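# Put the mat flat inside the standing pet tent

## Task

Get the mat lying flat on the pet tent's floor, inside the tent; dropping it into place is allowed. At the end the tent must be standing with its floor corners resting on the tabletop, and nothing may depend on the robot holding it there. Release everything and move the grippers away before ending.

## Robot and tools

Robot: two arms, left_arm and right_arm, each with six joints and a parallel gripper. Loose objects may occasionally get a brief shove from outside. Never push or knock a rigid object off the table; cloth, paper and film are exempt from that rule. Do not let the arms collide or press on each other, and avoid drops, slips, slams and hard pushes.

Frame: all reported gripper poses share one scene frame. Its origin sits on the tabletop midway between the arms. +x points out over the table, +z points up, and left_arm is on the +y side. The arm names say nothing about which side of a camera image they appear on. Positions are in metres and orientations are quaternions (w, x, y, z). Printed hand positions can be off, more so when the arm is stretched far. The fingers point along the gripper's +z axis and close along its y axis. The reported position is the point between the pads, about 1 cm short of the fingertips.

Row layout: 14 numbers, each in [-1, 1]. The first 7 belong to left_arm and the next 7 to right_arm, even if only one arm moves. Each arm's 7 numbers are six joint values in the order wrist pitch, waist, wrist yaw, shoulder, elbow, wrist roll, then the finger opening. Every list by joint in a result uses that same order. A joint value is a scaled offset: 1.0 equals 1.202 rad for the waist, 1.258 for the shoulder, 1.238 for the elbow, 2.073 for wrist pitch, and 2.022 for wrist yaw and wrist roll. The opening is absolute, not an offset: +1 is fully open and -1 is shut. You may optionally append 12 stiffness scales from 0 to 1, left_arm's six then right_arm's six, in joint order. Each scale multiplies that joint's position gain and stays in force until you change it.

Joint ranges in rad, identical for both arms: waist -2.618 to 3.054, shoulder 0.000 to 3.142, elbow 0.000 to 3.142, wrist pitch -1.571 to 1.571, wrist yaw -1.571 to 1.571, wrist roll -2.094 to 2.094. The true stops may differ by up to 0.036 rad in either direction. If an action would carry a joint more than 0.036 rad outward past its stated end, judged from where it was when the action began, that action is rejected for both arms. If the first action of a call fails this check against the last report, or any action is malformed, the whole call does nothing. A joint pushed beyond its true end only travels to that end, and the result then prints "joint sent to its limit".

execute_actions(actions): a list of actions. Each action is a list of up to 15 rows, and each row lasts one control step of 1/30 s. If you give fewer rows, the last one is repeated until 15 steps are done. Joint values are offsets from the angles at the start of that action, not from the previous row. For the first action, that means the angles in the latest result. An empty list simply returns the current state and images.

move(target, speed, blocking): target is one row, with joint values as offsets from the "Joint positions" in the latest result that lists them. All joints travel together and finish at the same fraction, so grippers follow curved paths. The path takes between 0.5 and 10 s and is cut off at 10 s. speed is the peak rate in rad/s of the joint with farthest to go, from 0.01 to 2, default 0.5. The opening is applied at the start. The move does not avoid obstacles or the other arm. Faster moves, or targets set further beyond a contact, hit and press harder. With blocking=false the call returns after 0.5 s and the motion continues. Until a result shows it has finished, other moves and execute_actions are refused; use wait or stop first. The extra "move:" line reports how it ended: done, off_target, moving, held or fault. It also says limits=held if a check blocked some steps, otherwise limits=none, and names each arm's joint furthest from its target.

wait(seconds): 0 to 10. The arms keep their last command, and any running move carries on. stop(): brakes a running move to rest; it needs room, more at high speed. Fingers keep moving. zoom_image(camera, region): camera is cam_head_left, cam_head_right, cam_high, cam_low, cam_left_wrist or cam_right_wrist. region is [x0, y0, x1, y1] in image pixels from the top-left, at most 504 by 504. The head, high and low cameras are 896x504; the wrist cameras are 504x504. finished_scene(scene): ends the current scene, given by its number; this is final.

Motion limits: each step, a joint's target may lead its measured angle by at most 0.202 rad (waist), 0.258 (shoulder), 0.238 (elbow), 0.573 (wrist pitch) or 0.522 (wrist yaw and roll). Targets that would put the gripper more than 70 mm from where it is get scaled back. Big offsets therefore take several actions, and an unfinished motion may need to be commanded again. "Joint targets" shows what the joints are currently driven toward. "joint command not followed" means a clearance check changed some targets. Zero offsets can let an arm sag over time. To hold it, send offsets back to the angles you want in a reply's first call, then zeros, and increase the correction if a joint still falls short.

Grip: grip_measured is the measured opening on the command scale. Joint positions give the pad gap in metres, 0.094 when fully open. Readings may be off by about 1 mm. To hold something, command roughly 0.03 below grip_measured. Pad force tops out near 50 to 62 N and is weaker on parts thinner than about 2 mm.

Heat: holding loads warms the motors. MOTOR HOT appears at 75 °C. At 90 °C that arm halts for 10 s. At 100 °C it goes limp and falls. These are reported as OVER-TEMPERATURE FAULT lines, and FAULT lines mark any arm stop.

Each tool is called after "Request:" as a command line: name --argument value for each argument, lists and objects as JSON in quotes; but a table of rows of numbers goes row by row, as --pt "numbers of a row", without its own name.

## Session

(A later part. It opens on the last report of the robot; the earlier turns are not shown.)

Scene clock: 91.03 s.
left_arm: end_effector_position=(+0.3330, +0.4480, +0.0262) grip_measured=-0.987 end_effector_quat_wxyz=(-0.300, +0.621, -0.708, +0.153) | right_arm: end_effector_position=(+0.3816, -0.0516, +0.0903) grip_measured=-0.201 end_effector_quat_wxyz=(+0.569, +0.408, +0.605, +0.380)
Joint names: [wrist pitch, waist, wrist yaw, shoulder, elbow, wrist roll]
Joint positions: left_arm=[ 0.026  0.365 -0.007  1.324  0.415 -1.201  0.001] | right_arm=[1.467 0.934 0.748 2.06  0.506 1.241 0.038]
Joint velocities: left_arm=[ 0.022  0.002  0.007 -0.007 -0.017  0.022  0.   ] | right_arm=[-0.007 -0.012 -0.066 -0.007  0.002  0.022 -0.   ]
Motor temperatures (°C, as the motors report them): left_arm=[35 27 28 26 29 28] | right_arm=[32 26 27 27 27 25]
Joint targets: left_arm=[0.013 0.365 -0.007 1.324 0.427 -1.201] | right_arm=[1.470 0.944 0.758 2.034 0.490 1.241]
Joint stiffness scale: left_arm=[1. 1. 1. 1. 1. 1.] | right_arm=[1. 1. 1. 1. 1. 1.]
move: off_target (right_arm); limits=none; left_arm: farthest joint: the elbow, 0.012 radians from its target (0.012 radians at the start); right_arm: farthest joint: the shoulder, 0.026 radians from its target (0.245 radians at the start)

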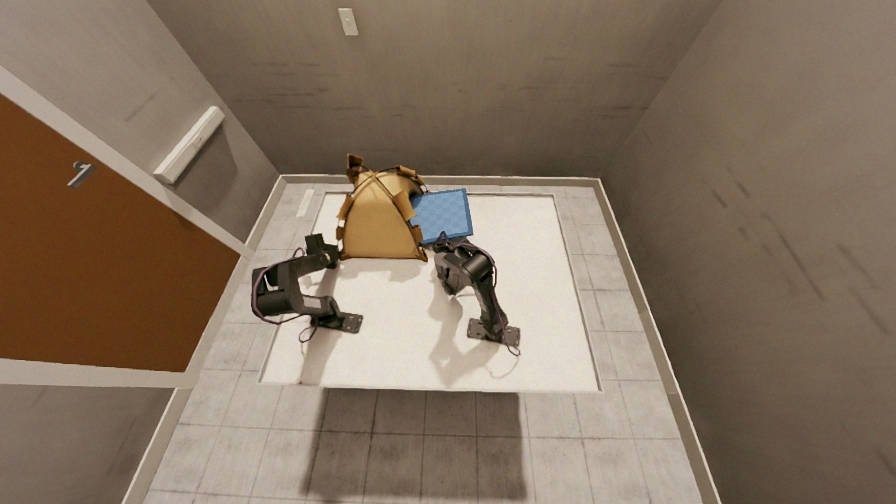

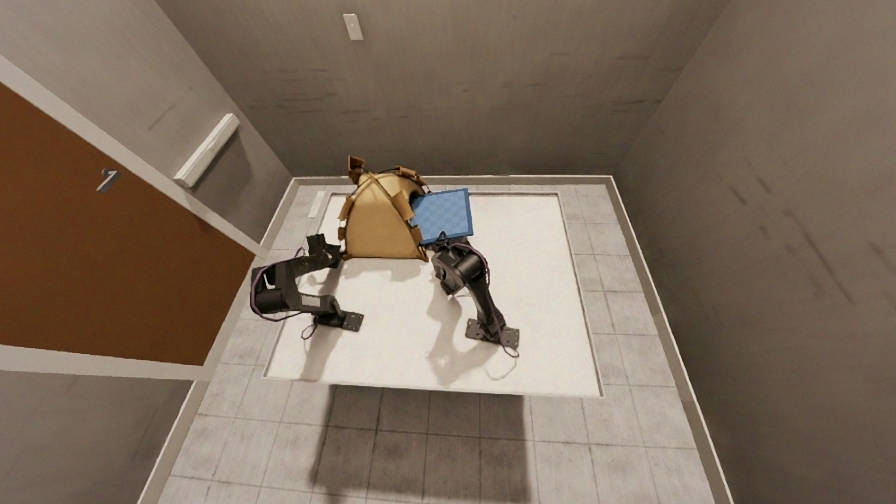

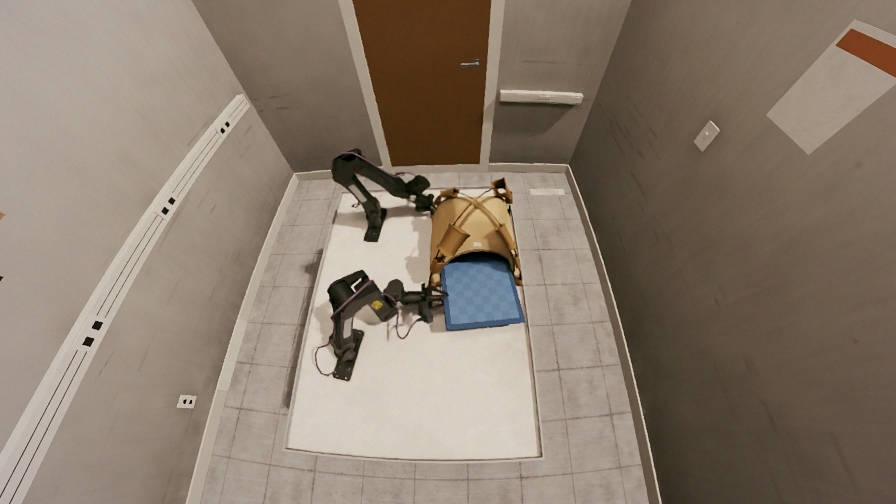

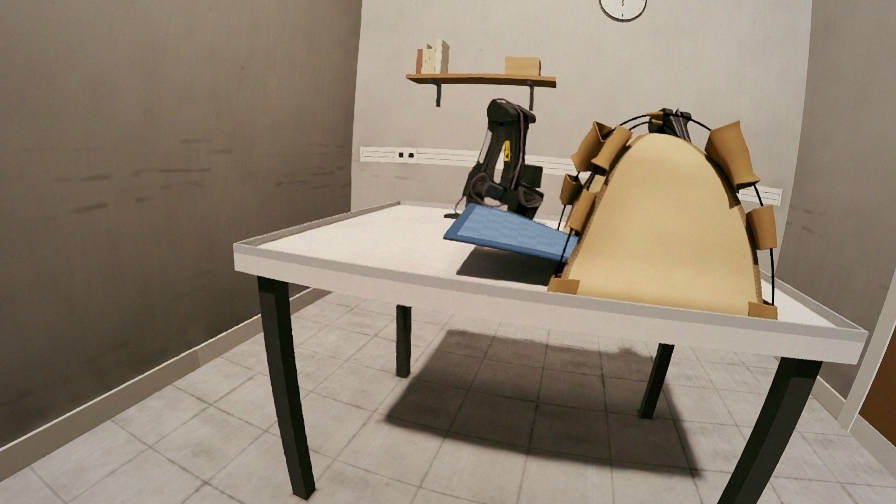

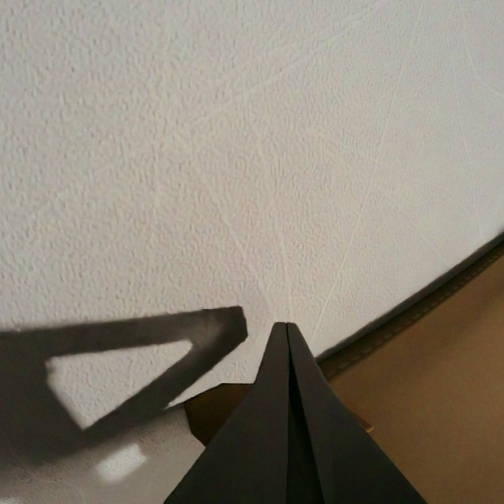

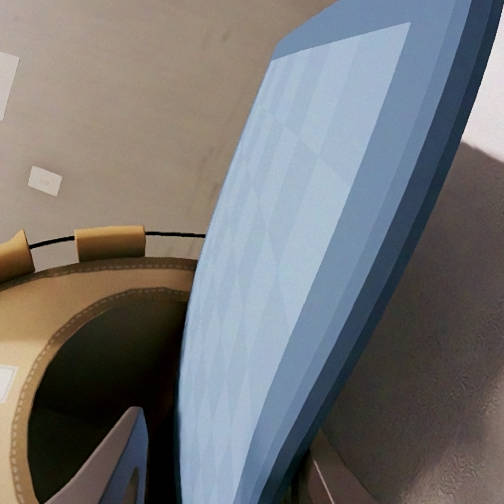

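Request:
move --target '[-0.006,0,0,0,0.01,0,-1,0,0.02,0.25,-0.1,-0.09,0,-0.2]' --speed 0.6

Request:
move --target '[-0.006,0,0,0,0.01,0,-1,0,-1.0,-0.7,0,0.02,0.163,0.2]' --speed 0.9

Scene clock: 93.37 s.
left_arm: end_effector_position=(+0.3330, +0.4480, +0.0262) grip_measured=-0.987 end_effector_quat_wxyz=(-0.300, +0.621, -0.708, +0.153) | right_arm: end_effector_position=(+0.3427, -0.1465, +0.1100) grip_measured=-0.201 end_effector_quat_wxyz=(+0.658, +0.527, +0.485, +0.234)
Joint names: [wrist pitch, waist, wrist yaw, shoulder, elbow, wrist roll]
Joint positions: left_arm=[ 0.026  0.365 -0.007  1.324  0.415 -1.201  0.001] | right_arm=[1.467 0.947 1.243 1.957 0.413 1.241 0.038]
Joint velocities: left_arm=[ 0.007 -0.002  0.037 -0.007 -0.017  0.022 -0.   ] | right_arm=[-0.066  0.002 -0.037 -0.022  0.007 -0.051  0.   ]
Motor temperatures (°C, as the motors report them): left_arm=[35 27 28 26 29 28] | right_arm=[32 26 27 27 27 25]
Joint targets: left_arm=[0.013 0.365 -0.007 1.324 0.427 -1.201] | right_arm=[1.467 0.958 1.253 1.934 0.395 1.241]
Joint stiffness scale: left_arm=[1. 1. 1. 1. 1. 1.] | right_arm=[1. 1. 1. 1. 1. 1.]
move: off_target (right_arm); limits=none; left_arm: farthest joint: the elbow, 0.012 radians from its target (0.012 radians at the start); right_arm: farthest joint: the shoulder, 0.023 radians from its target (0.126 radians at the start)

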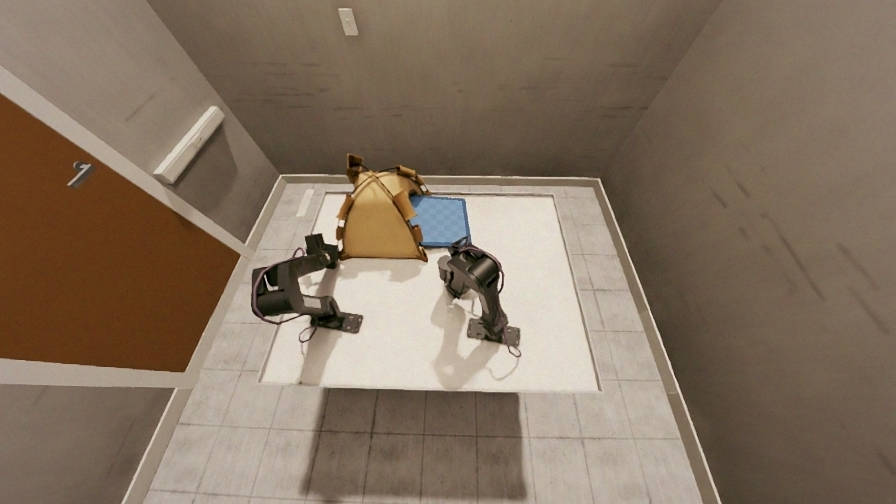

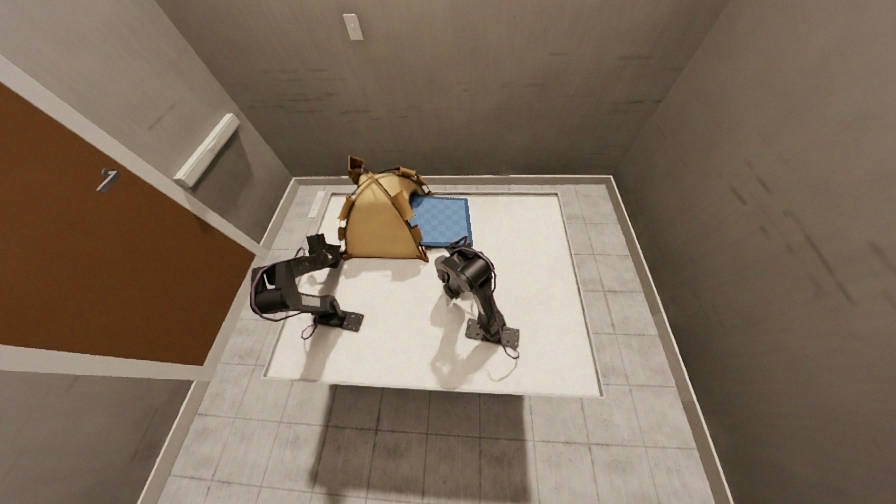

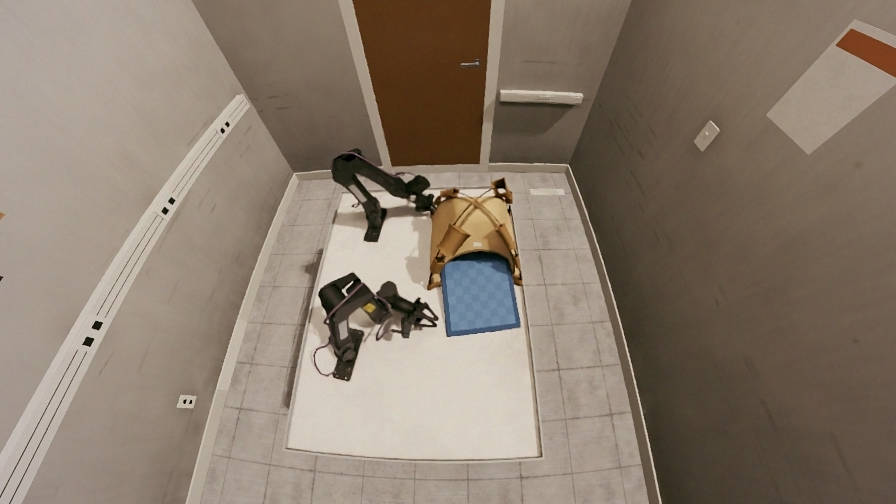

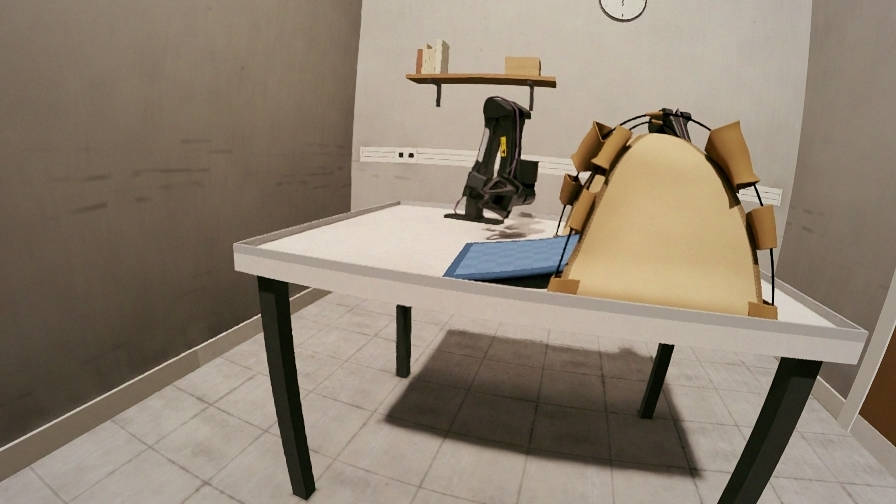

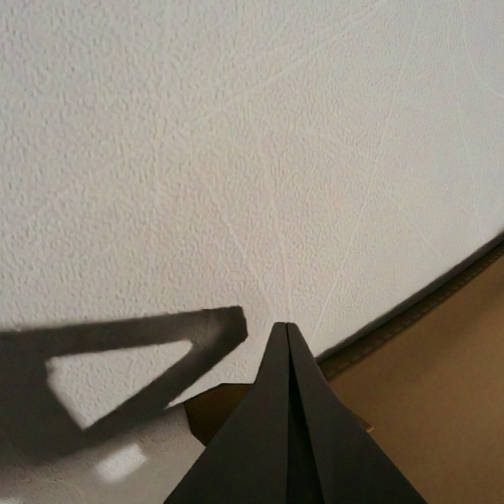

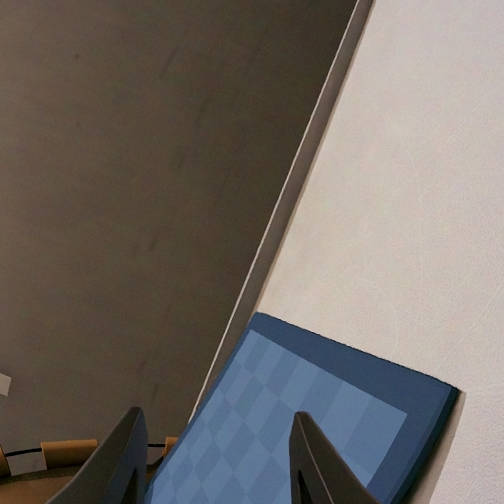

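Scene clock: 95.87 s.
left_arm: end_effector_position=(+0.3330, +0.4480, +0.0262) grip_measured=-0.987 end_effector_quat_wxyz=(-0.300, +0.621, -0.708, +0.153) | right_arm: end_effector_position=(+0.4033, -0.3963, +0.1008) grip_measured=+0.199 end_effector_quat_wxyz=(+0.539, +0.587, +0.439, +0.414)
Joint names: [wrist pitch, waist, wrist yaw, shoulder, elbow, wrist roll]
Joint positions: left_arm=[ 0.026  0.365 -0.007  1.324  0.415 -1.201  0.001] | right_arm=[ 1.467 -0.25  -0.164  1.957  0.413  1.571  0.056]
Joint velocities: left_arm=[-0.022 -0.012  0.051 -0.012  0.002 -0.037 -0.002] | right_arm=[-0.022 -0.012 -0.081  0.012  0.012  0.022 -0.001]
Motor temperatures (°C, as the motors report them): left_arm=[35 27 28 26 29 28] | right_arm=[33 26 27 27 27 25]
Joint targets: left_arm=[0.013 0.365 -0.007 1.324 0.427 -1.201] | right_arm=[1.467 -0.255 -0.172 1.957 0.438 1.571]
Joint stiffness scale: left_arm=[1. 1. 1. 1. 1. 1.] | right_arm=[1. 1. 1. 1. 1. 1.]
move: off_target (right_arm); limits=none; left_arm: farthest joint: the elbow, 0.012 radians from its target (0.012 radians at the start); right_arm: farthest joint: the elbow, 0.025 radians from its target (0.025 radians at the start)

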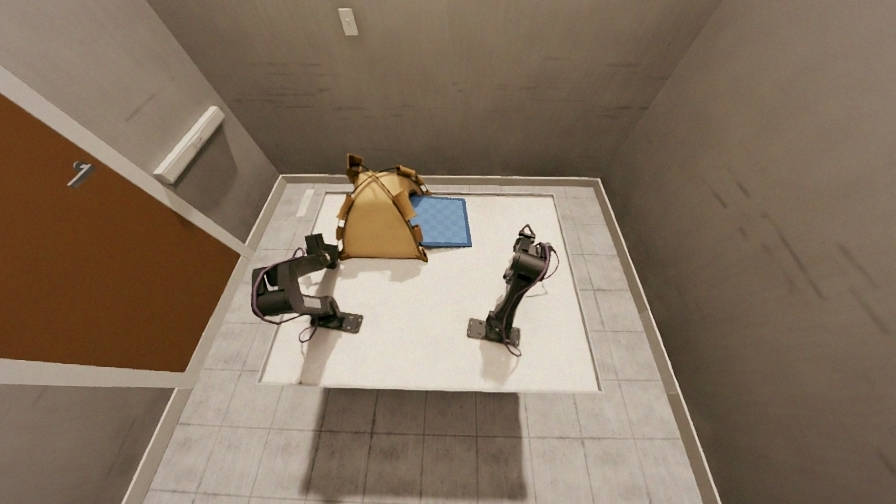

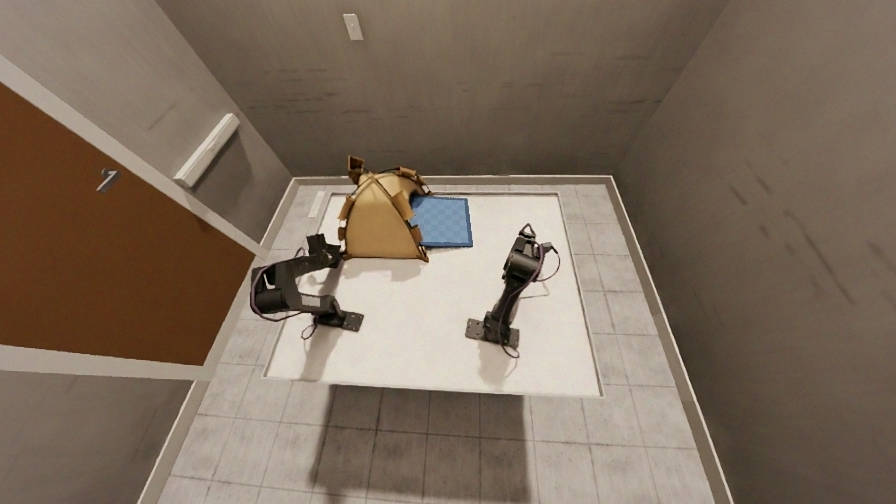

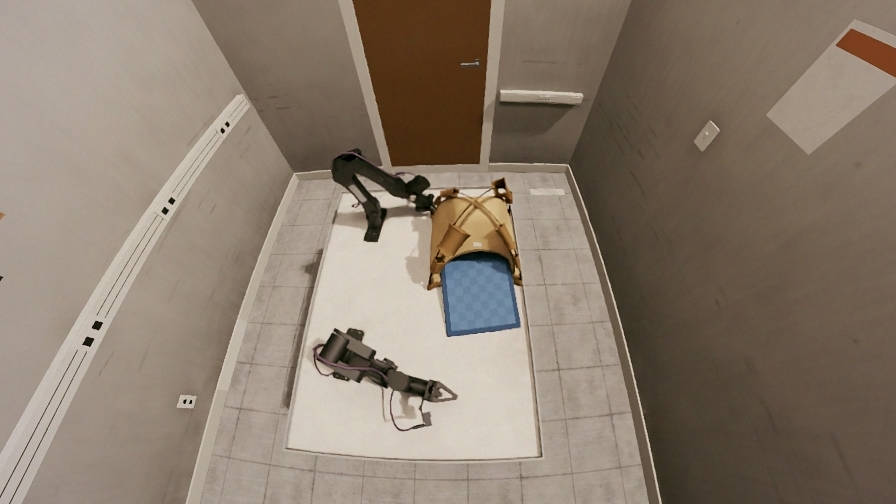

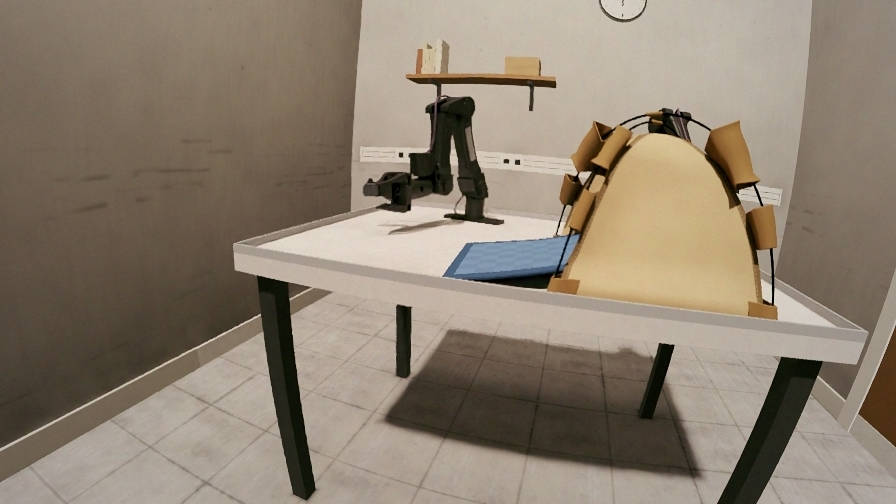

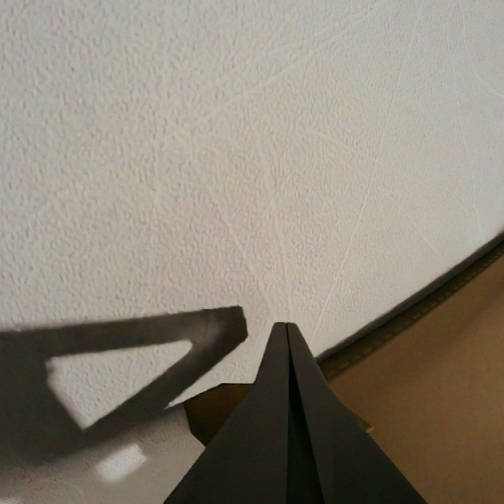

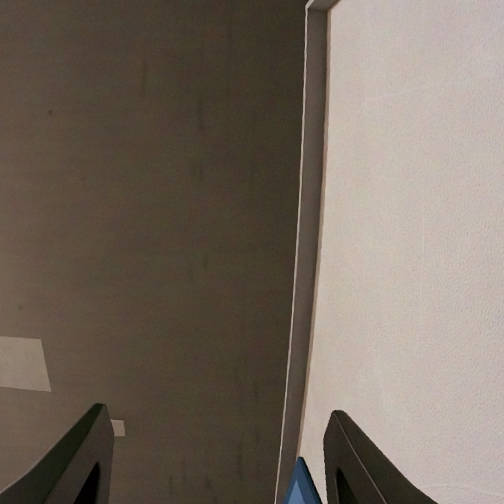

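Request:
move --target '[-0.006,0,0,0,0.01,0,-1,-0.919,0.182,-0.413,0.15,0.99,-0.563,-0.15]' --speed 1.0

Request:
move --target '[-0.006,0,0,0,0.01,0,-1,0,0,0,0.16,0.02,0,-0.15]' --speed 0.3

Scene clock: 99.93 s.
left_arm: end_effector_position=(+0.3330, +0.4480, +0.0262) grip_measured=-0.987 end_effector_quat_wxyz=(-0.300, +0.621, -0.708, +0.153) | right_arm: end_effector_position=(+0.5213, -0.2075, +0.1265) grip_measured=-0.148 end_effector_quat_wxyz=(+0.211, +0.147, +0.842, +0.475)
Joint names: [wrist pitch, waist, wrist yaw, shoulder, elbow, wrist roll]
Joint positions: left_arm=[ 0.026  0.365 -0.007  1.324  0.415 -1.201  0.001] | right_arm=[-0.432 -0.038 -0.978  2.146  1.609  0.447  0.04 ]
Joint velocities: left_arm=[ 0.066 -0.007 -0.066  0.002 -0.012 -0.037 -0.   ] | right_arm=[-0.007 -0.012  0.095 -0.012 -0.012 -0.007 -0.001]
Motor temperatures (°C, as the motors report them): left_arm=[35 27 28 26 29 28] | right_arm=[33 26 27 27 27 25]
Joint targets: left_arm=[0.013 0.365 -0.007 1.324 0.427 -1.201] | right_arm=[-0.438 -0.031 -0.999 2.146 1.639 0.432]
Joint stiffness scale: left_arm=[1. 1. 1. 1. 1. 1.] | right_arm=[1. 1. 1. 1. 1. 1.]
move: off_target (right_arm); limits=none; left_arm: farthest joint: the elbow, 0.012 radians from its target (0.012 radians at the start); right_arm: farthest joint: the elbow, 0.030 radians from its target (1.225 radians at the start)

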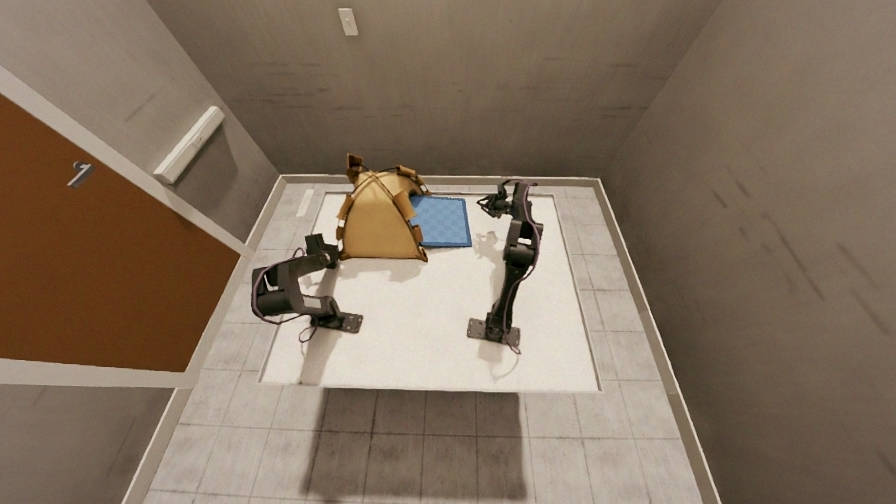

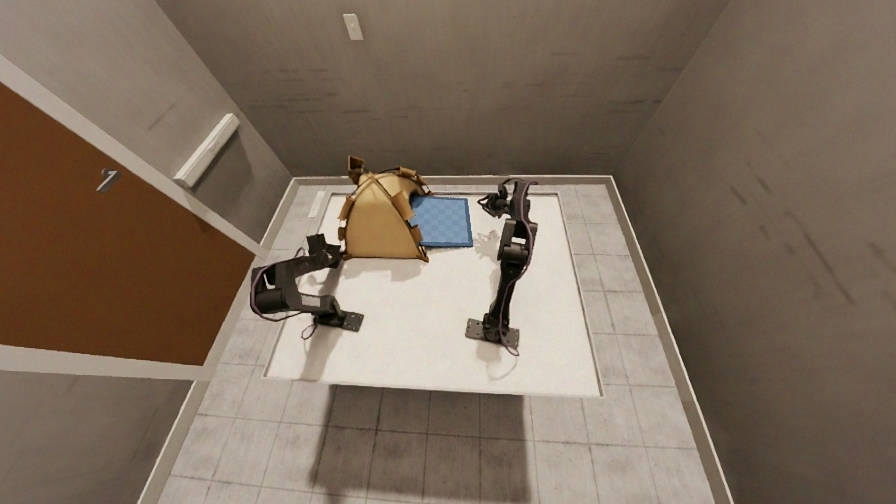

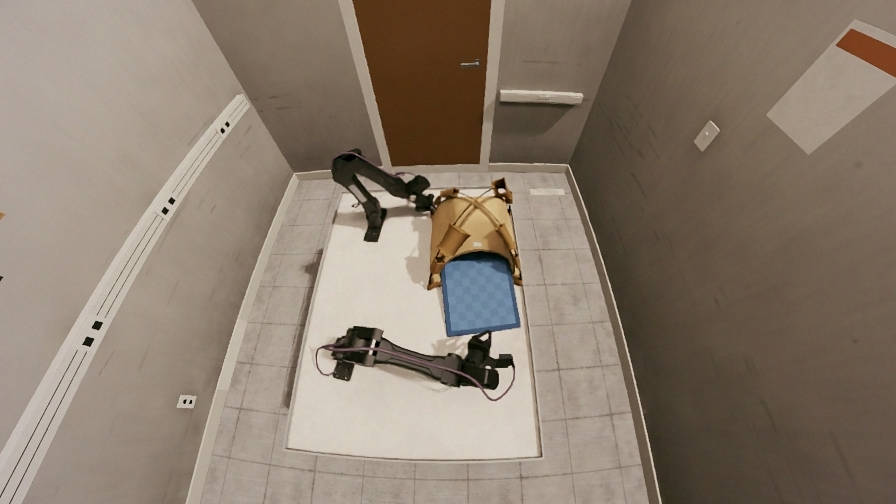

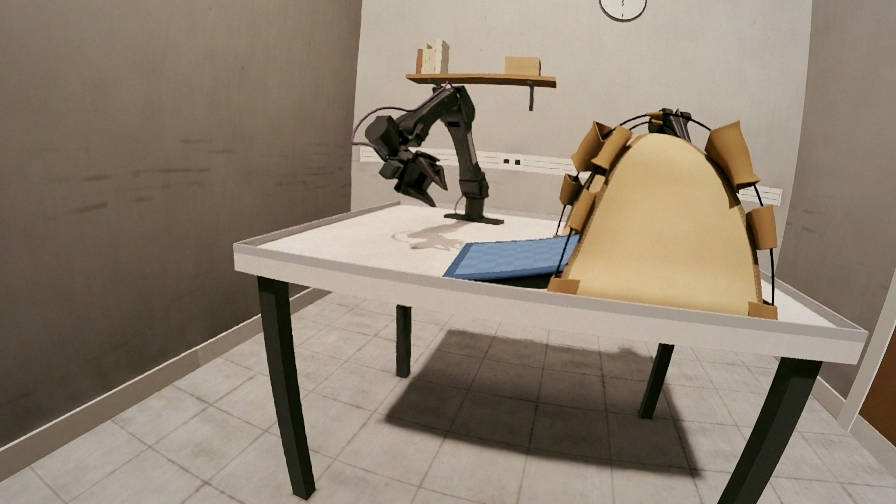

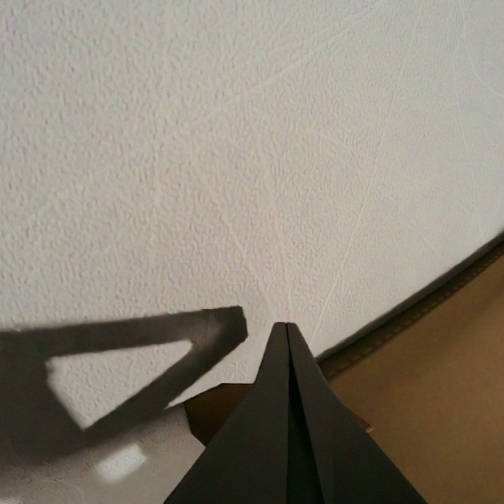

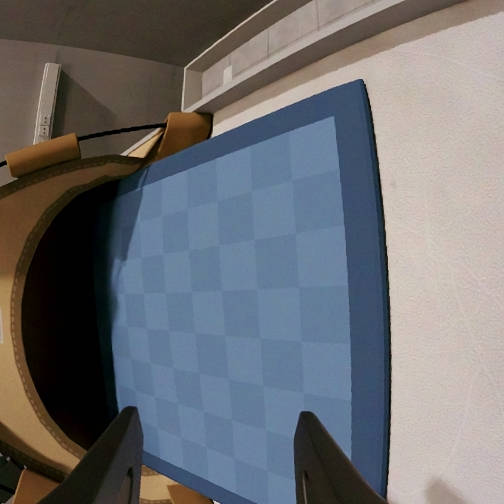

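Scene clock: 101.00 s.
left_arm: end_effector_position=(+0.3330, +0.4480, +0.0262) grip_measured=-0.987 end_effector_quat_wxyz=(-0.300, +0.621, -0.708, +0.153) | right_arm: end_effector_position=(+0.5126, -0.2063, +0.0245) grip_measured=-0.148 end_effector_quat_wxyz=(+0.120, +0.201, +0.849, +0.474)
Joint names: [wrist pitch, waist, wrist yaw, shoulder, elbow, wrist roll]
Joint positions: left_arm=[ 0.026  0.365 -0.007  1.324  0.415 -1.201  0.001] | right_arm=[-0.433 -0.038 -0.97   2.357  1.609  0.447  0.04 ]
Joint velocities: left_arm=[-0.007 -0.012 -0.11   0.017 -0.012  0.022  0.   ] | right_arm=[-0.037 -0.007 -0.022  0.012 -0.012 -0.022 -0.001]
Motor temperatures (°C, as the motors report them): left_arm=[35 27 28 26 29 28] | right_arm=[32 26 27 27 27 25]
Joint targets: left_arm=[0.013 0.365 -0.007 1.324 0.427 -1.201] | right_arm=[-0.432 -0.038 -0.978 2.347 1.633 0.447]
Joint stiffness scale: left_arm=[1. 1. 1. 1. 1. 1.] | right_arm=[1. 1. 1. 1. 1. 1.]
move: off_target (right_arm); limits=none; left_arm: farthest joint: the elbow, 0.012 radians from its target (0.012 radians at the start); right_arm: farthest joint: the elbow, 0.025 radians from its target (0.025 radians at the start)

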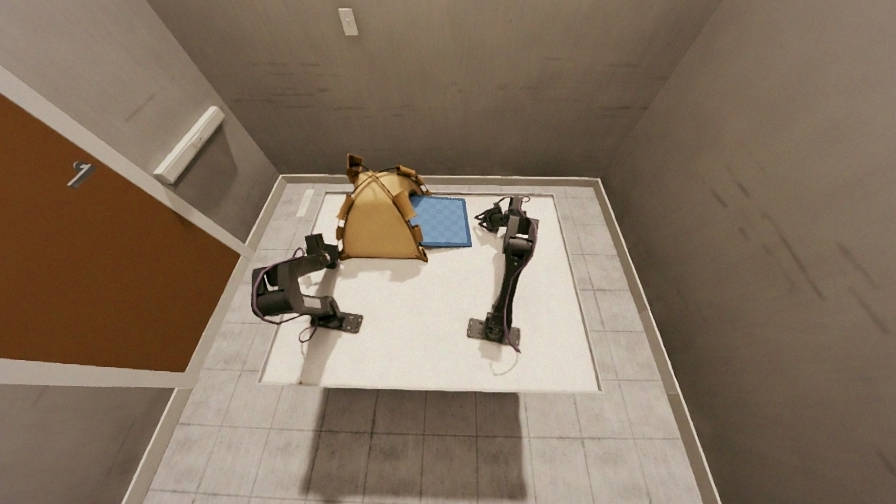

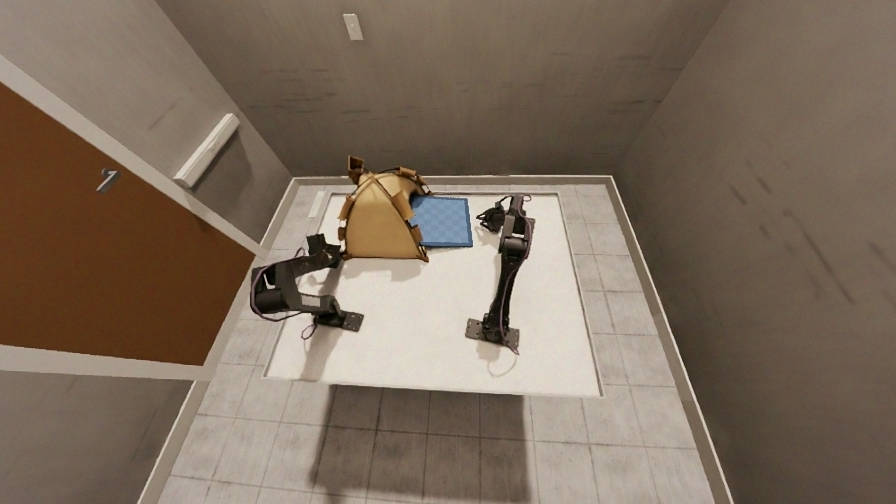

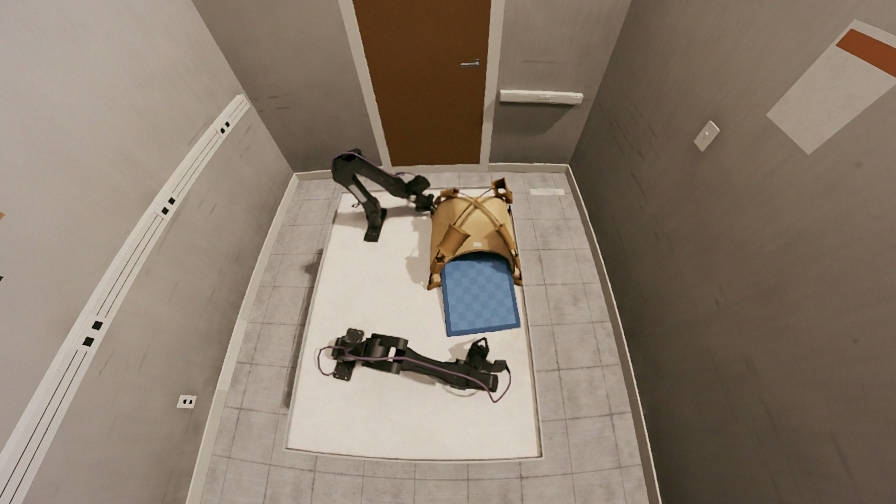

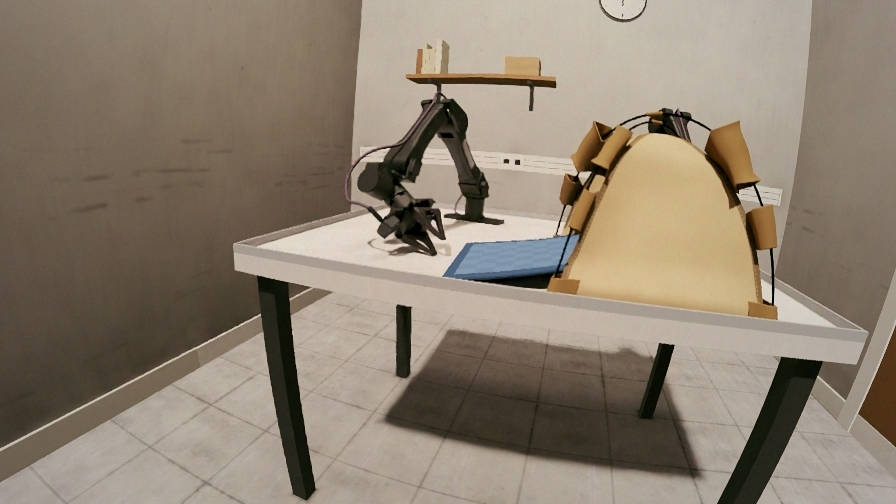

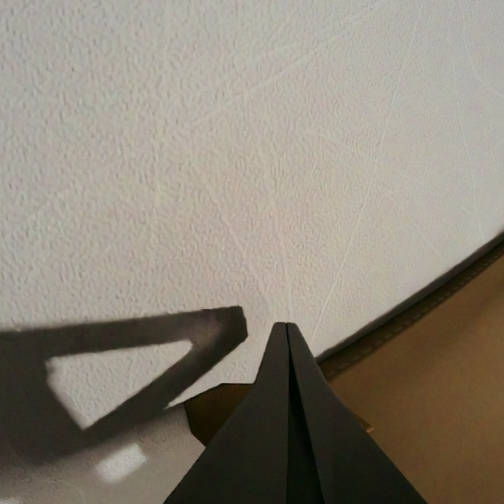

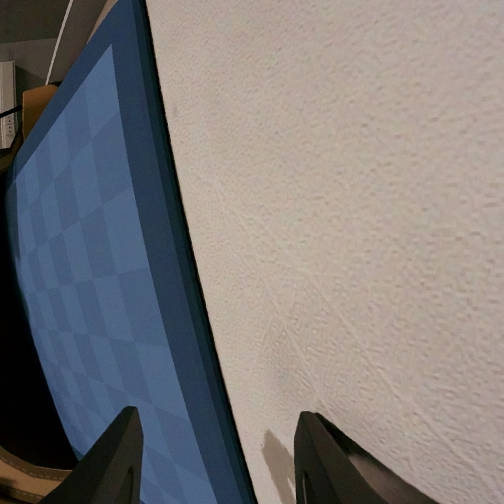

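Request:
move --target '[-0.006,0,0,0,0.01,0,-1,0,0.2,0.01,0,0.02,0,-0.15]' --speed 0.15

Scene clock: 103.17 s.
left_arm: end_effector_position=(+0.3330, +0.4480, +0.0262) grip_measured=-0.987 end_effector_quat_wxyz=(-0.300, +0.621, -0.708, +0.153) | right_arm: end_effector_position=(+0.4931, -0.0953, +0.0228) grip_measured=-0.149 end_effector_quat_wxyz=(+0.068, +0.107, +0.869, +0.479)
Joint names: [wrist pitch, waist, wrist yaw, shoulder, elbow, wrist roll]
Joint positions: left_arm=[ 0.026  0.365 -0.007  1.324  0.415 -1.201  0.001] | right_arm=[-0.433  0.185 -0.958  2.357  1.609  0.447  0.04 ]
Joint velocities: left_arm=[-0.066 -0.017  0.037 -0.002 -0.007  0.007  0.001] | right_arm=[-0.037  0.002 -0.022  0.002 -0.002 -0.037  0.001]
Motor temperatures (°C, as the motors report them): left_arm=[35 27 28 26 29 28] | right_arm=[32 26 27 27 27 25]
Joint targets: left_arm=[0.013 0.365 -0.007 1.324 0.427 -1.201] | right_arm=[-0.433 0.203 -0.950 2.357 1.633 0.447]
Joint stiffness scale: left_arm=[1. 1. 1. 1. 1. 1.] | right_arm=[1. 1. 1. 1. 1. 1.]
move: off_target (right_arm); limits=none; left_arm: farthest joint: the elbow, 0.012 radians from its target (0.012 radians at the start); right_arm: farthest joint: the elbow, 0.025 radians from its target (0.025 radians at the start)

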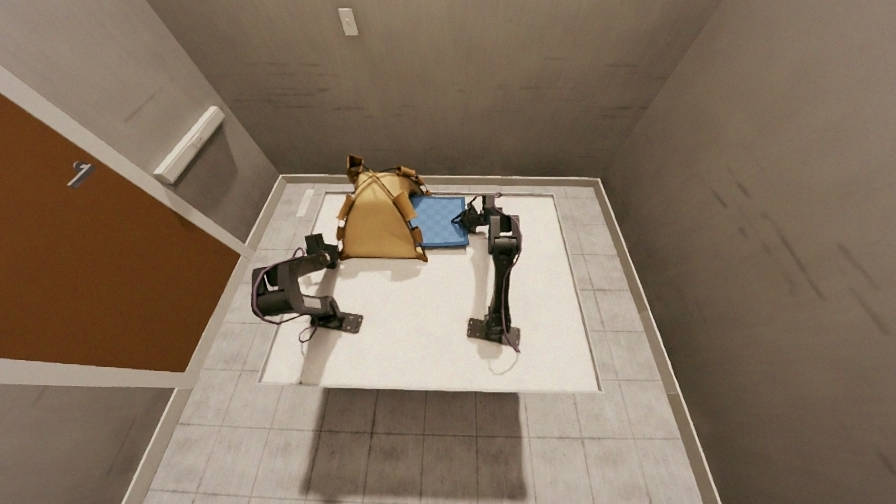

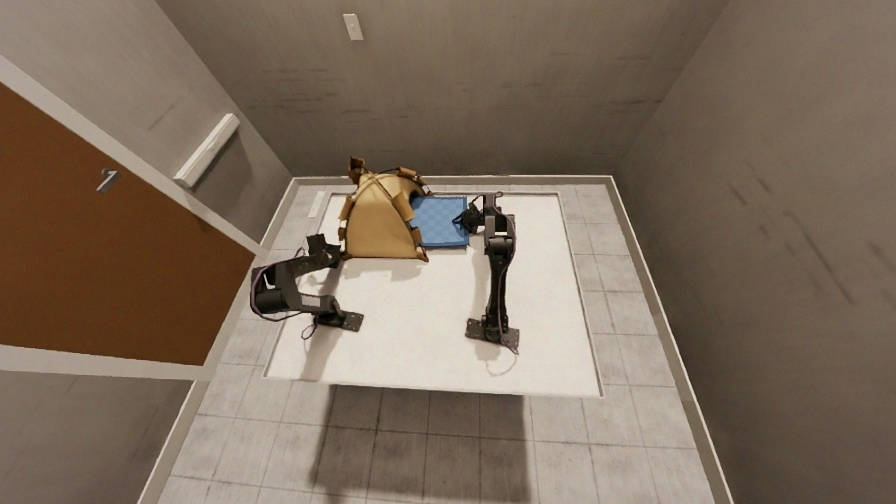

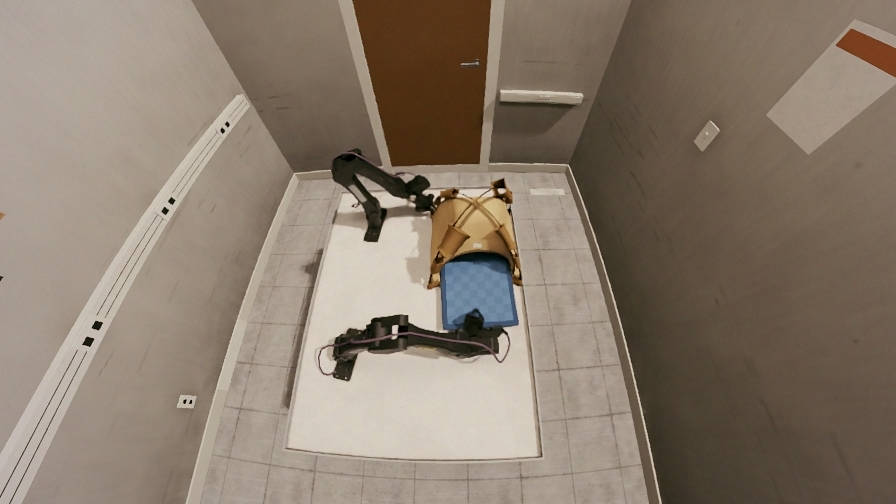

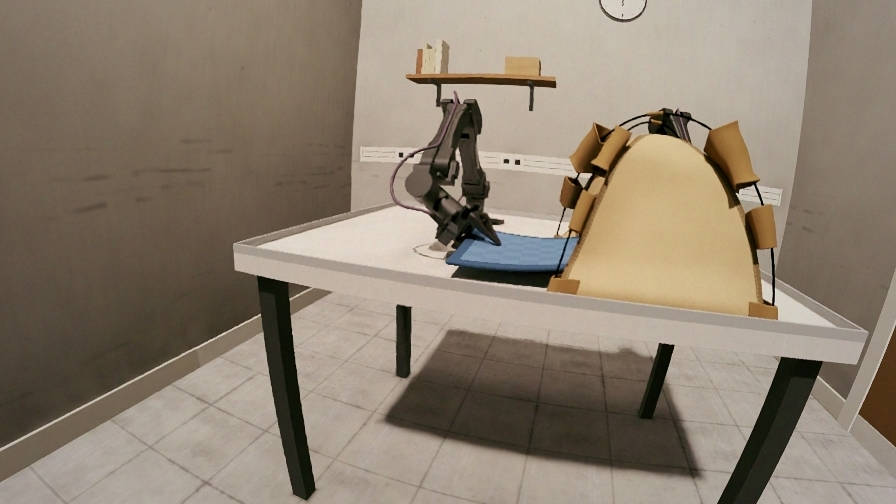

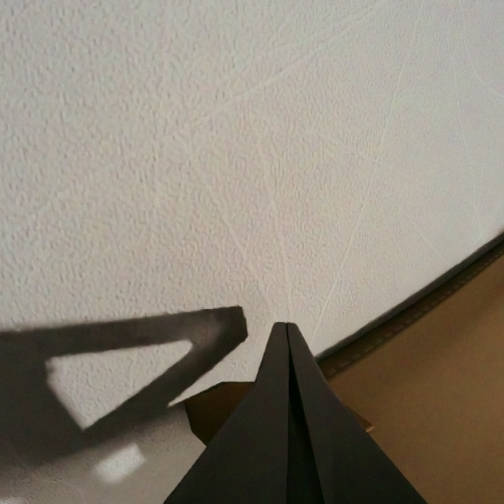

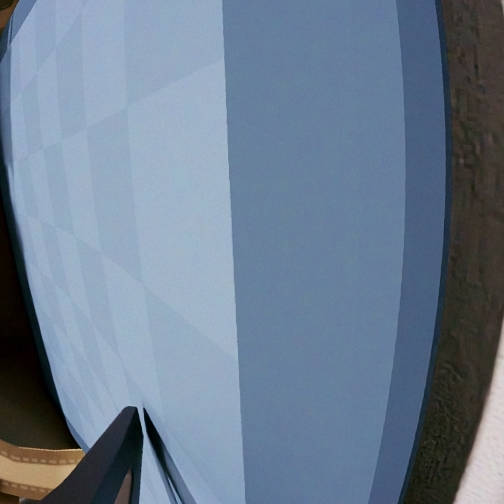

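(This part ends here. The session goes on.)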